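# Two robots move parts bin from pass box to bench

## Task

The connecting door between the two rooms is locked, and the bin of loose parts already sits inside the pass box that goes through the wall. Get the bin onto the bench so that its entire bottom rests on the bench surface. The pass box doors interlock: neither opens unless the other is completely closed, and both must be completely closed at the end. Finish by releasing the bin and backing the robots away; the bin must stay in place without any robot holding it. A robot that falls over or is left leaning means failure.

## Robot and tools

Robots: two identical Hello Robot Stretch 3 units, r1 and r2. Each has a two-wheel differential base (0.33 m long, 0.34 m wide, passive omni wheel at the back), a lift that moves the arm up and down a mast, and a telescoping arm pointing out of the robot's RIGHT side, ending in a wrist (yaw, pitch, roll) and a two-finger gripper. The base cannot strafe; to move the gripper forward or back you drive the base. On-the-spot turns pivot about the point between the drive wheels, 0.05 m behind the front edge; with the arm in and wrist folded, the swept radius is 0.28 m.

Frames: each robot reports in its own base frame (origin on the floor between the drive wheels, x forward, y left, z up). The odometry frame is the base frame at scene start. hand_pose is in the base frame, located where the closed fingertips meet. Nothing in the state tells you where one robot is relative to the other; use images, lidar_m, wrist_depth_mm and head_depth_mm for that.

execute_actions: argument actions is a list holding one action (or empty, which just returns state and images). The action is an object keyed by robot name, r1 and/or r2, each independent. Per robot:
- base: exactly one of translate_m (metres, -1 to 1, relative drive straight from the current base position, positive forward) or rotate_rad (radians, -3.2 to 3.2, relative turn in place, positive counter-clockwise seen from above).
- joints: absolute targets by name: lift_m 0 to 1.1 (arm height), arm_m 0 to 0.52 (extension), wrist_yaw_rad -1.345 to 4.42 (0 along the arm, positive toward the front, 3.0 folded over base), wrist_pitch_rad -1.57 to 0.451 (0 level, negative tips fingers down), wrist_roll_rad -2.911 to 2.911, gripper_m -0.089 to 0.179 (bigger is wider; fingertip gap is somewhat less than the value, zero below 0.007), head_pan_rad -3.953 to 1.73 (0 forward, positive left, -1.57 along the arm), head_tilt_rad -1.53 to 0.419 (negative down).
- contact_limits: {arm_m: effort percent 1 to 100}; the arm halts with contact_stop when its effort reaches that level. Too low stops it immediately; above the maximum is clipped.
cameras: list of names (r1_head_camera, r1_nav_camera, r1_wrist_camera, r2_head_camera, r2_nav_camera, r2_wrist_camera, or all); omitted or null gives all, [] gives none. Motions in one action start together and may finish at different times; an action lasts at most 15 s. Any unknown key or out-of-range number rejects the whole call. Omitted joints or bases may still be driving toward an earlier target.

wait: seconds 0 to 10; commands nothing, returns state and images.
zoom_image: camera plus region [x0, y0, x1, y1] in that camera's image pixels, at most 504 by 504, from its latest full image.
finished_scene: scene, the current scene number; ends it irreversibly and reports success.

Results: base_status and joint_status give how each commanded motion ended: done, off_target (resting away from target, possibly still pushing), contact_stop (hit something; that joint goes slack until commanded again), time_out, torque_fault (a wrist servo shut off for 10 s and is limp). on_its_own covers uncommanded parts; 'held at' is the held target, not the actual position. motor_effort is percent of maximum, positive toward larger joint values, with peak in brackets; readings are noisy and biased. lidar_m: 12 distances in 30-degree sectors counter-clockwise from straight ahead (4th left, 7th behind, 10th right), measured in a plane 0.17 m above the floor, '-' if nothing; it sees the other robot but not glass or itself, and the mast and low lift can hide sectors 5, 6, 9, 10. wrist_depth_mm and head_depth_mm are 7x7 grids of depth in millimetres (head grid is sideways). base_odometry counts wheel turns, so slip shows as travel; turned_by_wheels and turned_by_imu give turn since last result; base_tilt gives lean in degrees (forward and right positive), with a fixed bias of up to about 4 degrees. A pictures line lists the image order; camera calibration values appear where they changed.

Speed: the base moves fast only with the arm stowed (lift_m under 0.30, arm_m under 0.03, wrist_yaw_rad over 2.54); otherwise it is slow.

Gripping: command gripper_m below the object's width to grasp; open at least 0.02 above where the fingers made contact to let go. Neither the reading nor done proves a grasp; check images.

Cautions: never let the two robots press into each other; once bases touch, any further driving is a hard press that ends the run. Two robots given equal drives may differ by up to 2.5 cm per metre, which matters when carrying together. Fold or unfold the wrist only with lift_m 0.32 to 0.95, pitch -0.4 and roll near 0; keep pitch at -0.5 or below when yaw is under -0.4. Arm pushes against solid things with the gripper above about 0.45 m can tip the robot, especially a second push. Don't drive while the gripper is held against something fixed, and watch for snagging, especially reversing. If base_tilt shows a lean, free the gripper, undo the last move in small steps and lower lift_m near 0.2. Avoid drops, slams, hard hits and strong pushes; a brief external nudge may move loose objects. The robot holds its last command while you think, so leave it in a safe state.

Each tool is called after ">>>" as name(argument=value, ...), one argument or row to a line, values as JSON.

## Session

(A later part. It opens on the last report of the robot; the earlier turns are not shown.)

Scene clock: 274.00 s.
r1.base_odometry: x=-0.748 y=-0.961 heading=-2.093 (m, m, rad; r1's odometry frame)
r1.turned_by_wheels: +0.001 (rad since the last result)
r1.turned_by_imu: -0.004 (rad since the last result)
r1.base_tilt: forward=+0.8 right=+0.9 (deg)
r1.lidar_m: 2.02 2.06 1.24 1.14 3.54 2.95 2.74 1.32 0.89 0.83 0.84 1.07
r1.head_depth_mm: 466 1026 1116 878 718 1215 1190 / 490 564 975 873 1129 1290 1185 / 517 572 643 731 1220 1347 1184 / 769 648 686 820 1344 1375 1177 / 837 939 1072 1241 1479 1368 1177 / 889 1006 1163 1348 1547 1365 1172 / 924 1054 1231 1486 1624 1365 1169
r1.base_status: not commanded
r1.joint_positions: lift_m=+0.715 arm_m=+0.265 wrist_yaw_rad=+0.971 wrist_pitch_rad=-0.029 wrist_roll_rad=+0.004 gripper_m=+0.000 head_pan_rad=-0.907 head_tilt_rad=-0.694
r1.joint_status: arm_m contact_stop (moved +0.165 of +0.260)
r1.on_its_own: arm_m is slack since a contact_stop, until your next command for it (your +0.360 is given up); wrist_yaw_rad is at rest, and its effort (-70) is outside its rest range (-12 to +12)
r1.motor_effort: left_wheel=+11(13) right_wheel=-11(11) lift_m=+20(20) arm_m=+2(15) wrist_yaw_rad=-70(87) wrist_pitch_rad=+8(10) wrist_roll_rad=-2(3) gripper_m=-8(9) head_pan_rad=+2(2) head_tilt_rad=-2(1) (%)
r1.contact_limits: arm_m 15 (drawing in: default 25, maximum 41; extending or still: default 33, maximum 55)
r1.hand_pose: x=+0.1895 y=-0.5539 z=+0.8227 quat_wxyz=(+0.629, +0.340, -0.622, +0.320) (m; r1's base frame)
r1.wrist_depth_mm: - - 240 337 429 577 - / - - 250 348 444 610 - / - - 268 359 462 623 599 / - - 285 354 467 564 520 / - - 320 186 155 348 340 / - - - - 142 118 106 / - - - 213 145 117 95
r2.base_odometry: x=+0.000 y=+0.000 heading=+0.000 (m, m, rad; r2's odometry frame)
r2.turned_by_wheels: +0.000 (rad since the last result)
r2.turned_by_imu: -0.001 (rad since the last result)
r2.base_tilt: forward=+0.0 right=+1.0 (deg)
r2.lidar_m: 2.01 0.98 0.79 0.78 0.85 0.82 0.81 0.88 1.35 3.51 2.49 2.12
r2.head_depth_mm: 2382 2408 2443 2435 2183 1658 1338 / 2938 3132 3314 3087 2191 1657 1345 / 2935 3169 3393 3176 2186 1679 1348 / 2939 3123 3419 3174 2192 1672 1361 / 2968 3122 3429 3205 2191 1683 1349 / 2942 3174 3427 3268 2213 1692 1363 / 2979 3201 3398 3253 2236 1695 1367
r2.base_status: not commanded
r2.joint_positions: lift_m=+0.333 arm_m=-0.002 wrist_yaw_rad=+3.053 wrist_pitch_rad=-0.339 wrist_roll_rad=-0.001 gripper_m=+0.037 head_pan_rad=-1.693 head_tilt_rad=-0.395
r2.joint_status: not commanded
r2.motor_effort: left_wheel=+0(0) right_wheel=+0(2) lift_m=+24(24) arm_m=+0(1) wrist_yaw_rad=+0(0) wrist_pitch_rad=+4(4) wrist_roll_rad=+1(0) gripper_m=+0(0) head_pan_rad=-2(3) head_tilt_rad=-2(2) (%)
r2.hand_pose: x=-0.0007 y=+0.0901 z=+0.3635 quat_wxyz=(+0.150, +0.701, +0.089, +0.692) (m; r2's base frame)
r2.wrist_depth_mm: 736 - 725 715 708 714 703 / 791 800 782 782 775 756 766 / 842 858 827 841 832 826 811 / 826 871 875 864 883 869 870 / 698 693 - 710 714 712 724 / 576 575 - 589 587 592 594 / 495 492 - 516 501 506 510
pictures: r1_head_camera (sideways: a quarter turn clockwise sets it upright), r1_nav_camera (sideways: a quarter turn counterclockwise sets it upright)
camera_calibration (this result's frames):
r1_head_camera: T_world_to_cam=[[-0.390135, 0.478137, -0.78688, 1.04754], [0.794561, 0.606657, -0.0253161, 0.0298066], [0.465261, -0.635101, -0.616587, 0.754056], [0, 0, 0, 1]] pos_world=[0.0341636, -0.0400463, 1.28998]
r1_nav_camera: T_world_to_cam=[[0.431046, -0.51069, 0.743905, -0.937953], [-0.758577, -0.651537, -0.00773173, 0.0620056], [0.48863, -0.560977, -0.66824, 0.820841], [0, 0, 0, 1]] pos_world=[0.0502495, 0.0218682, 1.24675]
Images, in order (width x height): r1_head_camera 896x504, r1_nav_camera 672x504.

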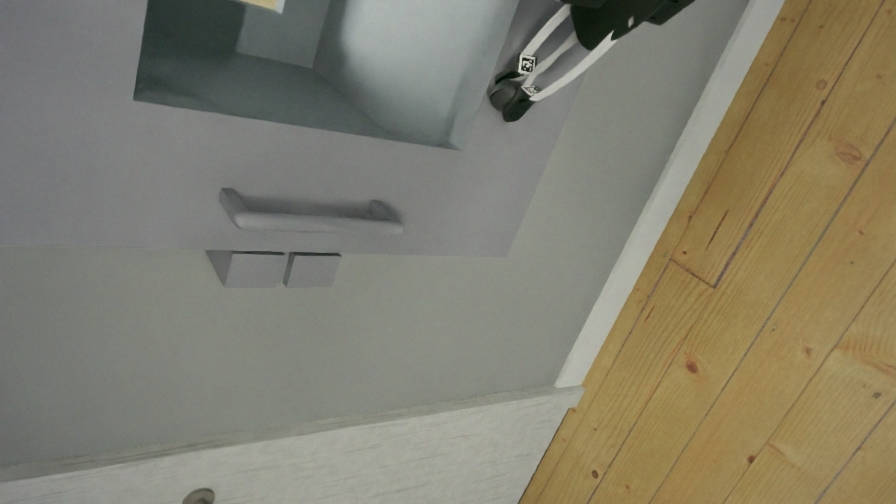

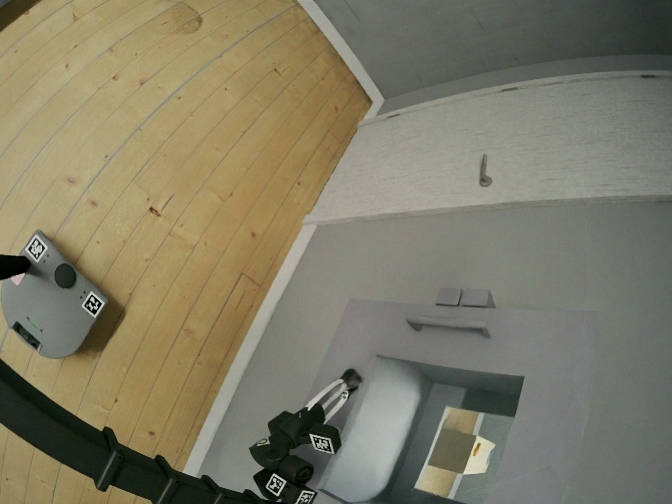

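>>> execute_actions(
  actions=[
    {"r1":{"joints":{"arm_m":0.05,"wrist_yaw_rad":0.0}}},
  ],
  cameras=[],
)

>>> execute_actions(
  actions=[
    {"r1":{"base":{"translate_m":0.27}}},
  ],
  cameras=[],
)

>>> execute_actions(
  actions=[
    {"r1":{"joints":{"arm_m":0.3},"contact_limits":{"arm_m":15}}},
  ],
  cameras=["r1_head_camera","r1_nav_camera"],
)

Scene clock: 281.20 s.
r1.base_odometry: x=-0.748 y=-0.961 heading=-2.094 (m, m, rad; r1's odometry frame)
r1.turned_by_wheels: -0.001 (rad since the last result)
r1.turned_by_imu: -0.001 (rad since the last result)
r1.base_tilt: forward=+0.8 right=+0.9 (deg)
r1.lidar_m: 2.02 2.06 1.25 1.13 3.53 2.96 2.75 1.31 0.89 0.83 0.84 1.07
r1.head_depth_mm: 465 1027 1116 876 721 1204 1212 / 490 569 978 870 1108 1289 1187 / 516 572 642 731 1223 1345 1186 / 768 649 686 816 1341 1373 1182 / 835 938 1071 1245 1481 1370 1176 / 887 1006 1158 1347 1546 1366 1171 / 927 1052 1227 1478 1628 1360 1171
r1.base_status: not commanded
r1.joint_positions: lift_m=+0.715 arm_m=+0.050 wrist_yaw_rad=+0.001 wrist_pitch_rad=-0.022 wrist_roll_rad=+0.004 gripper_m=+0.000 head_pan_rad=-0.907 head_tilt_rad=-0.694
r1.joint_status: all done
r1.motor_effort: left_wheel=+0(13) right_wheel=+1(13) lift_m=+20(20) arm_m=-4(6) wrist_yaw_rad=-1(96) wrist_pitch_rad=+7(9) wrist_roll_rad=-2(2) gripper_m=-3(10) head_pan_rad=+1(2) head_tilt_rad=-1(3) (%)
r1.hand_pose: x=-0.0211 y=-0.4509 z=+0.8244 quat_wxyz=(+0.706, +0.009, -0.708, -0.008) (m; r1's base frame)
r1.wrist_depth_mm: 487 781 - 860 281 287 550 / 485 772 - 883 290 300 566 / 485 763 - 904 301 311 581 / 421 300 300 307 312 325 615 / 290 299 305 311 323 616 635 / 301 307 319 - 339 640 658 / 577 591 617 622 658 678 708
r2.base_odometry: x=+0.000 y=+0.000 heading=+0.000 (m, m, rad; r2's odometry frame)
r2.turned_by_wheels: +0.000 (rad since the last result)
r2.turned_by_imu: -0.002 (rad since the last result)
r2.base_tilt: forward=-0.2 right=+1.2 (deg)
r2.lidar_m: 2.00 0.98 0.78 0.78 0.85 0.82 0.81 0.88 1.35 3.52 2.49 2.12
r2.head_depth_mm: 2389 2426 2426 2430 2150 1657 1340 / 2943 3096 3331 3091 2168 1662 1345 / 2949 3176 3366 3202 2188 1662 1354 / 2953 3131 3439 3276 2211 1670 1352 / 2939 3134 3366 3197 2210 1680 1359 / 2972 3175 3406 3272 2218 1693 1351 / 2928 3147 3458 3206 2227 1678 1368
r2.base_status: not commanded
r2.joint_positions: lift_m=+0.333 arm_m=-0.002 wrist_yaw_rad=+3.053 wrist_pitch_rad=-0.339 wrist_roll_rad=-0.001 gripper_m=+0.037 head_pan_rad=-1.693 head_tilt_rad=-0.395
r2.joint_status: not commanded
r2.motor_effort: left_wheel=+0(0) right_wheel=-1(1) lift_m=+24(24) arm_m=+1(1) wrist_yaw_rad=+0(0) wrist_pitch_rad=+4(4) wrist_roll_rad=+1(1) gripper_m=+0(0) head_pan_rad=-3(3) head_tilt_rad=-2(1) (%)
r2.hand_pose: x=-0.0007 y=+0.0901 z=+0.3635 quat_wxyz=(+0.150, +0.701, +0.089, +0.692) (m; r2's base frame)
r2.wrist_depth_mm: 739 - 727 717 719 697 701 / 800 799 785 774 773 763 756 / 864 867 849 842 842 819 822 / 833 875 880 852 861 849 876 / 692 707 - 697 710 704 720 / 575 576 - 586 589 587 596 / 490 494 - 514 500 501 505
pictures: none
No camera images: the call's "cameras" was empty. Leave "cameras" out to get every camera's image.

Scene clock: 285.37 s.
r1.base_odometry: x=-0.883 y=-1.195 heading=-2.094 (m, m, rad; r1's odometry frame)
r1.turned_by_wheels: +0.000 (rad since the last result)
r1.turned_by_imu: +0.000 (rad since the last result)
r1.base_tilt: forward=+0.8 right=+0.9 (deg)
r1.lidar_m: 1.76 1.78 2.27 1.18 3.59 3.23 3.02 1.27 0.86 0.80 0.81 0.99
r1.head_depth_mm: 650 711 745 861 698 1157 1212 / 681 749 838 947 1087 1263 1184 / 718 798 894 1018 1182 1327 1184 / 758 847 958 1101 1295 1374 1176 / 793 882 1002 1169 1392 1369 1174 / 832 947 1089 1285 1516 1363 1176 / 892 1009 1191 1422 1586 1360 1174
r1.base_status: done
r1.joint_positions: lift_m=+0.715 arm_m=+0.050 wrist_yaw_rad=+0.001 wrist_pitch_rad=-0.022 wrist_roll_rad=+0.004 gripper_m=+0.000 head_pan_rad=-0.907 head_tilt_rad=-0.694
r1.joint_status: not commanded
r1.motor_effort: left_wheel=+0(6) right_wheel=+1(5) lift_m=+20(20) arm_m=-4(4) wrist_yaw_rad=-1(1) wrist_pitch_rad=+6(7) wrist_roll_rad=-2(2) gripper_m=-3(3) head_pan_rad=+2(1) head_tilt_rad=-2(1) (%)
r1.hand_pose: x=-0.0211 y=-0.4509 z=+0.8244 quat_wxyz=(+0.706, +0.009, -0.708, -0.008) (m; r1's base frame)
r1.wrist_depth_mm: 231 232 243 - - 642 454 / 459 243 248 - - 654 453 / 474 254 258 880 905 661 457 / 493 265 266 278 288 294 302 / 511 275 276 280 293 302 312 / 530 532 286 - 305 314 325 / 549 561 575 595 615 642 658
r2.base_odometry: x=+0.000 y=+0.000 heading=+0.000 (m, m, rad; r2's odometry frame)
r2.turned_by_wheels: +0.000 (rad since the last result)
r2.turned_by_imu: -0.001 (rad since the last result)
r2.base_tilt: forward=-0.2 right=+1.0 (deg)
r2.lidar_m: 2.00 0.98 0.79 0.78 0.85 0.82 0.81 0.88 1.35 3.51 2.49 2.13
r2.head_depth_mm: 2368 2411 2466 2473 2152 1653 1344 / 2948 3148 3330 3089 2178 1664 1342 / 2942 3160 3405 3190 2183 1674 1355 / 2933 3164 3411 3256 2180 1672 1351 / 2972 3154 3453 3231 2199 1678 1356 / 2963 3127 3417 3216 2221 1675 1357 / 2955 3140 3474 3264 2235 1686 1361
r2.base_status: not commanded
r2.joint_positions: lift_m=+0.333 arm_m=-0.002 wrist_yaw_rad=+3.053 wrist_pitch_rad=-0.339 wrist_roll_rad=-0.001 gripper_m=+0.037 head_pan_rad=-1.693 head_tilt_rad=-0.395
r2.joint_status: not commanded
r2.motor_effort: left_wheel=+0(0) right_wheel=-1(0) lift_m=+24(24) arm_m=+1(0) wrist_yaw_rad=+0(0) wrist_pitch_rad=+4(4) wrist_roll_rad=+1(1) gripper_m=+0(0) head_pan_rad=-2(2) head_tilt_rad=-2(2) (%)
r2.hand_pose: x=-0.0007 y=+0.0901 z=+0.3635 quat_wxyz=(+0.150, +0.701, +0.089, +0.692) (m; r2's base frame)
r2.wrist_depth_mm: 742 - 725 724 719 701 708 / 790 801 788 766 770 757 752 / 845 861 842 826 832 834 813 / 840 878 873 866 859 861 873 / 689 690 - 714 716 720 718 / 578 581 - 585 591 590 595 / 492 493 - 516 499 508 506
pictures: none
No camera images: the call's "cameras" was empty. Leave "cameras" out to get every camera's image.

Scene clock: 288.13 s.
r1.base_odometry: x=-0.883 y=-1.195 heading=-2.094 (m, m, rad; r1's odometry frame)
r1.turned_by_wheels: +0.000 (rad since the last result)
r1.turned_by_imu: +0.000 (rad since the last result)
r1.base_tilt: forward=+0.8 right=+0.9 (deg)
r1.lidar_m: 1.76 1.78 2.27 1.19 3.59 3.24 3.02 1.27 0.86 0.80 0.81 0.99
r1.head_depth_mm: 648 713 754 860 697 1158 1187 / 681 752 837 944 1086 1268 1188 / 719 797 895 1017 1181 1323 1183 / 760 846 958 1102 1292 1372 1180 / 792 882 1006 1173 1390 1368 1179 / 833 948 1092 1285 1521 1368 1172 / 894 1013 1189 1423 1581 1359 1171
r1.base_status: not commanded
r1.joint_positions: lift_m=+0.715 arm_m=+0.146 wrist_yaw_rad=+0.010 wrist_pitch_rad=-0.023 wrist_roll_rad=+0.004 gripper_m=+0.000 head_pan_rad=-0.907 head_tilt_rad=-0.694
r1.joint_status: arm_m contact_stop (moved +0.096 of +0.250)
r1.on_its_own: arm_m is slack since a contact_stop, until your next command for it (your +0.300 is given up)
r1.motor_effort: left_wheel=+1(8) right_wheel=+0(3) lift_m=+20(20) arm_m=+0(15) wrist_yaw_rad=-10(13) wrist_pitch_rad=+7(9) wrist_roll_rad=-3(2) gripper_m=-2(3) head_pan_rad=+2(2) head_tilt_rad=-2(3) (%)
r1.contact_limits: arm_m 15 (drawing in: default 25, maximum 41; extending or still: default 33, maximum 55)
r1.hand_pose: x=-0.0189 y=-0.5466 z=+0.8241 quat_wxyz=(+0.706, +0.012, -0.708, -0.005) (m; r1's base frame)
r1.wrist_depth_mm: 115 150 154 - - 643 445 / 152 156 160 - - 637 445 / 158 161 165 - 791 650 455 / 163 166 170 628 616 579 421 / 169 173 177 183 188 191 197 / 177 180 183 - 194 198 205 / 185 186 191 196 201 206 214
r2.base_odometry: x=+0.000 y=+0.000 heading=+0.000 (m, m, rad; r2's odometry frame)
r2.turned_by_wheels: +0.000 (rad since the last result)
r2.turned_by_imu: -0.001 (rad since the last result)
r2.base_tilt: forward=-0.1 right=+1.1 (deg)
r2.lidar_m: 2.01 0.98 0.78 0.78 0.85 0.82 0.81 0.88 1.35 3.51 2.49 2.12
r2.head_depth_mm: 2410 2426 2443 2452 2151 1657 1349 / 2936 3108 3343 3069 2170 1657 1346 / 2941 3153 3392 3138 2166 1657 1344 / 2949 3156 3440 3195 2188 1668 1355 / 2928 3168 3439 3226 2216 1668 1354 / 2934 3165 3412 3248 2204 1690 1358 / 2976 3143 3432 3341 2238 1680 1361
r2.base_status: not commanded
r2.joint_positions: lift_m=+0.333 arm_m=-0.002 wrist_yaw_rad=+3.053 wrist_pitch_rad=-0.339 wrist_roll_rad=-0.001 gripper_m=+0.037 head_pan_rad=-1.693 head_tilt_rad=-0.395
r2.joint_status: not commanded
r2.motor_effort: left_wheel=+0(0) right_wheel=-1(0) lift_m=+24(24) arm_m=+0(0) wrist_yaw_rad=+0(0) wrist_pitch_rad=+5(4) wrist_roll_rad=+0(1) gripper_m=+0(0) head_pan_rad=-2(2) head_tilt_rad=-1(1) (%)
r2.hand_pose: x=-0.0007 y=+0.0901 z=+0.3635 quat_wxyz=(+0.150, +0.701, +0.089, +0.692) (m; r2's base frame)
r2.wrist_depth_mm: 728 - 725 718 720 698 699 / 798 806 783 783 773 764 764 / 849 864 847 844 836 819 827 / 828 890 878 870 865 865 863 / 694 699 - 705 711 702 718 / 573 582 - 594 587 587 592 / 491 494 - 514 495 503 505
pictures: r1_head_camera (sideways: a quarter turn clockwise sets it upright), r1_nav_camera (sideways: a quarter turn counterclockwise sets it upright)
camera_calibration (this result's frames):
r1_head_camera: T_world_to_cam=[[-0.390145, 0.47813, -0.786879, 1.04754], [0.794548, 0.606673, -0.0253161, 0.0298067], [0.465274, -0.635091, -0.616587, 0.754058], [0, 0, 0, 1]] pos_world=[0.0341644, -0.0400458, 1.28998]
r1_nav_camera: T_world_to_cam=[[0.431057, -0.510682, 0.743904, -0.937952], [-0.758564, -0.651553, -0.00773178, 0.0620056], [0.488641, -0.560966, -0.668241, 0.820842], [0, 0, 0, 1]] pos_world=[0.050249, 0.0218692, 1.24675]
Images, in order (width x height): r1_head_camera 896x504, r1_nav_camera 672x504.

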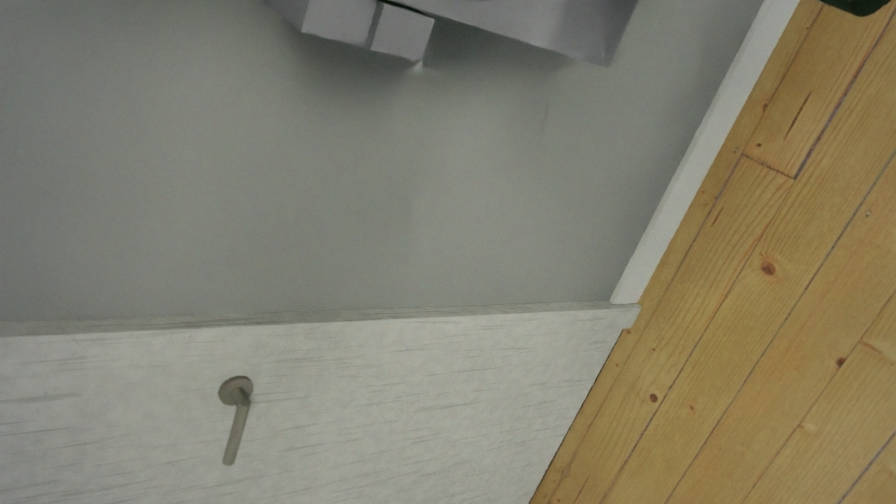

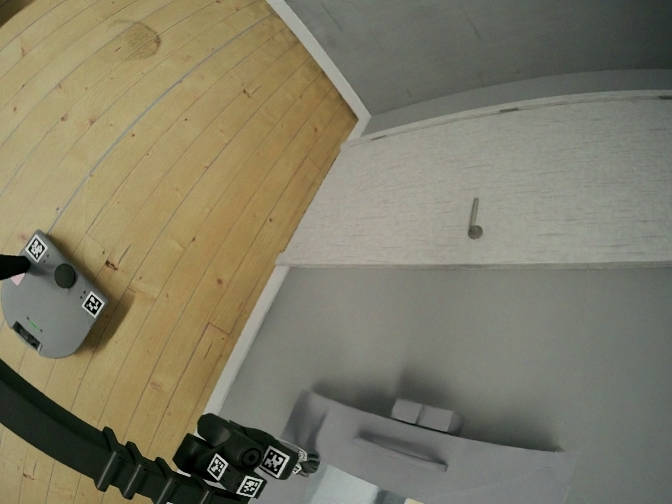

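Firmly shut, with latch halves aligned.

>>> execute_actions(
  actions=[
    {"r1":{"joints":{"arm_m":0.0}}},
  ],
  cameras=["r2_head_camera"],
)

>>> finished_scene(
  scene=1,
)

Scene clock: 293.83 s.
r1.base_odometry: x=-0.883 y=-1.195 heading=-2.094 (m, m, rad; r1's odometry frame)
r1.turned_by_wheels: +0.000 (rad since the last result)
r1.turned_by_imu: +0.000 (rad since the last result)
r1.base_tilt: forward=+0.9 right=+0.9 (deg)
r1.lidar_m: 1.76 1.78 2.28 1.18 3.60 3.26 3.01 1.27 0.86 0.80 0.81 0.99
r1.head_depth_mm: 648 713 745 862 698 1157 1214 / 681 752 838 944 1086 1265 1187 / 718 796 896 1019 1180 1325 1182 / 760 848 958 1099 1291 1375 1178 / 792 881 1007 1172 1387 1369 1177 / 834 947 1090 1285 1508 1369 1171 / 895 1011 1187 1427 1582 1363 1172
r1.base_status: not commanded
r1.joint_positions: lift_m=+0.715 arm_m=+0.003 wrist_yaw_rad=+0.001 wrist_pitch_rad=-0.022 wrist_roll_rad=+0.004 gripper_m=+0.000 head_pan_rad=-0.907 head_tilt_rad=-0.694
r1.joint_status: all done
joint sent to its limit — the command would take r1.arm_m past its lower limit, so that joint was sent only as far as its limit.
r1.motor_effort: left_wheel=+0(1) right_wheel=+0(1) lift_m=+20(19) arm_m=-4(3) wrist_yaw_rad=+0(9) wrist_pitch_rad=+7(7) wrist_roll_rad=-3(2) gripper_m=-2(3) head_pan_rad=+1(1) head_tilt_rad=-3(2) (%)
r1.hand_pose: x=-0.0212 y=-0.4035 z=+0.8245 quat_wxyz=(+0.706, +0.008, -0.708, -0.008) (m; r1's base frame)
r1.wrist_depth_mm: 489 279 283 - - 640 455 / 504 290 294 - - 664 464 / 524 529 307 920 926 683 470 / 542 543 316 324 337 343 353 / 549 568 328 329 347 357 369 / 576 584 336 - 361 662 693 / 590 611 632 655 671 700 719
r2.base_odometry: x=+0.000 y=+0.000 heading=+0.000 (m, m, rad; r2's odometry frame)
r2.turned_by_wheels: +0.000 (rad since the last result)
r2.turned_by_imu: -0.001 (rad since the last result)
r2.base_tilt: forward=-0.1 right=+1.0 (deg)
r2.lidar_m: 2.01 0.98 0.79 0.78 0.85 0.82 0.81 0.88 1.34 3.51 2.50 2.13
r2.head_depth_mm: 2421 2410 2436 2439 2170 1651 1341 / 2962 3127 3295 3115 2176 1657 1343 / 2939 3116 3420 3198 2164 1668 1348 / 2942 3148 3389 3194 2188 1680 1353 / 2921 3157 3401 3211 2206 1683 1355 / 2898 3109 3402 3270 2214 1676 1354 / 2954 3218 3377 3282 2211 1686 1362
r2.base_status: not commanded
r2.joint_positions: lift_m=+0.333 arm_m=-0.002 wrist_yaw_rad=+3.053 wrist_pitch_rad=-0.339 wrist_roll_rad=-0.001 gripper_m=+0.037 head_pan_rad=-1.693 head_tilt_rad=-0.395
r2.joint_status: not commanded
r2.motor_effort: left_wheel=+0(0) right_wheel=-2(1) lift_m=+24(24) arm_m=+2(0) wrist_yaw_rad=+0(0) wrist_pitch_rad=+4(4) wrist_roll_rad=+0(1) gripper_m=+0(0) head_pan_rad=-3(3) head_tilt_rad=-2(2) (%)
r2.hand_pose: x=-0.0007 y=+0.0901 z=+0.3635 quat_wxyz=(+0.150, +0.701, +0.089, +0.692) (m; r2's base frame)
r2.wrist_depth_mm: 731 - 729 724 708 714 706 / 799 787 783 785 767 762 761 / 838 867 865 844 851 827 811 / 829 870 872 872 847 857 863 / 691 695 - 701 709 711 715 / 580 575 - 585 588 594 596 / 491 494 - 510 503 503 507
pictures: r2_head_camera (sideways: a quarter turn clockwise sets it upright)
camera_calibration (this result's frames):
r2_head_camera: T_world_to_cam=[[0.0760018, 0.409365, -0.9092, 1.20393], [0.993015, -0.113611, 0.031855, -0.0392191], [-0.0902547, -0.90527, -0.41514, 0.503157], [0, 0, 0, 1]] pos_world=[-0.00714313, -0.0418081, 1.30474]
Images, in order (width x height): r2_head_camera 896x504.

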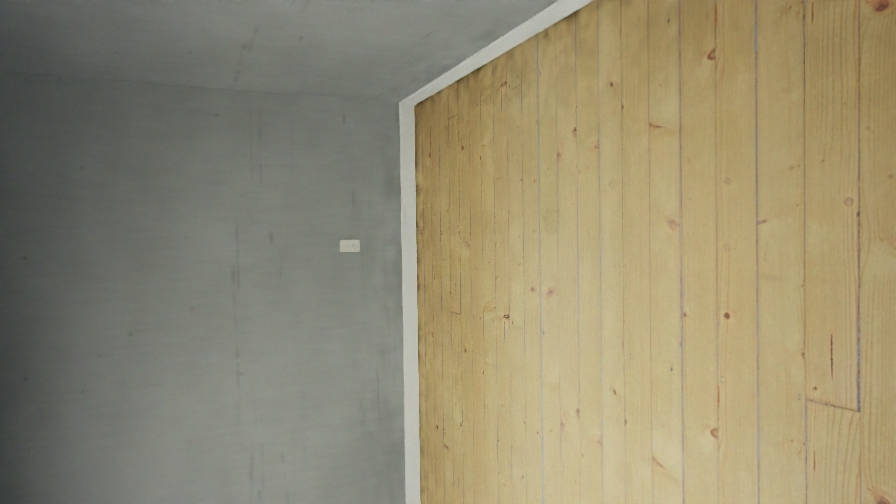

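The scene is finished: the task was done.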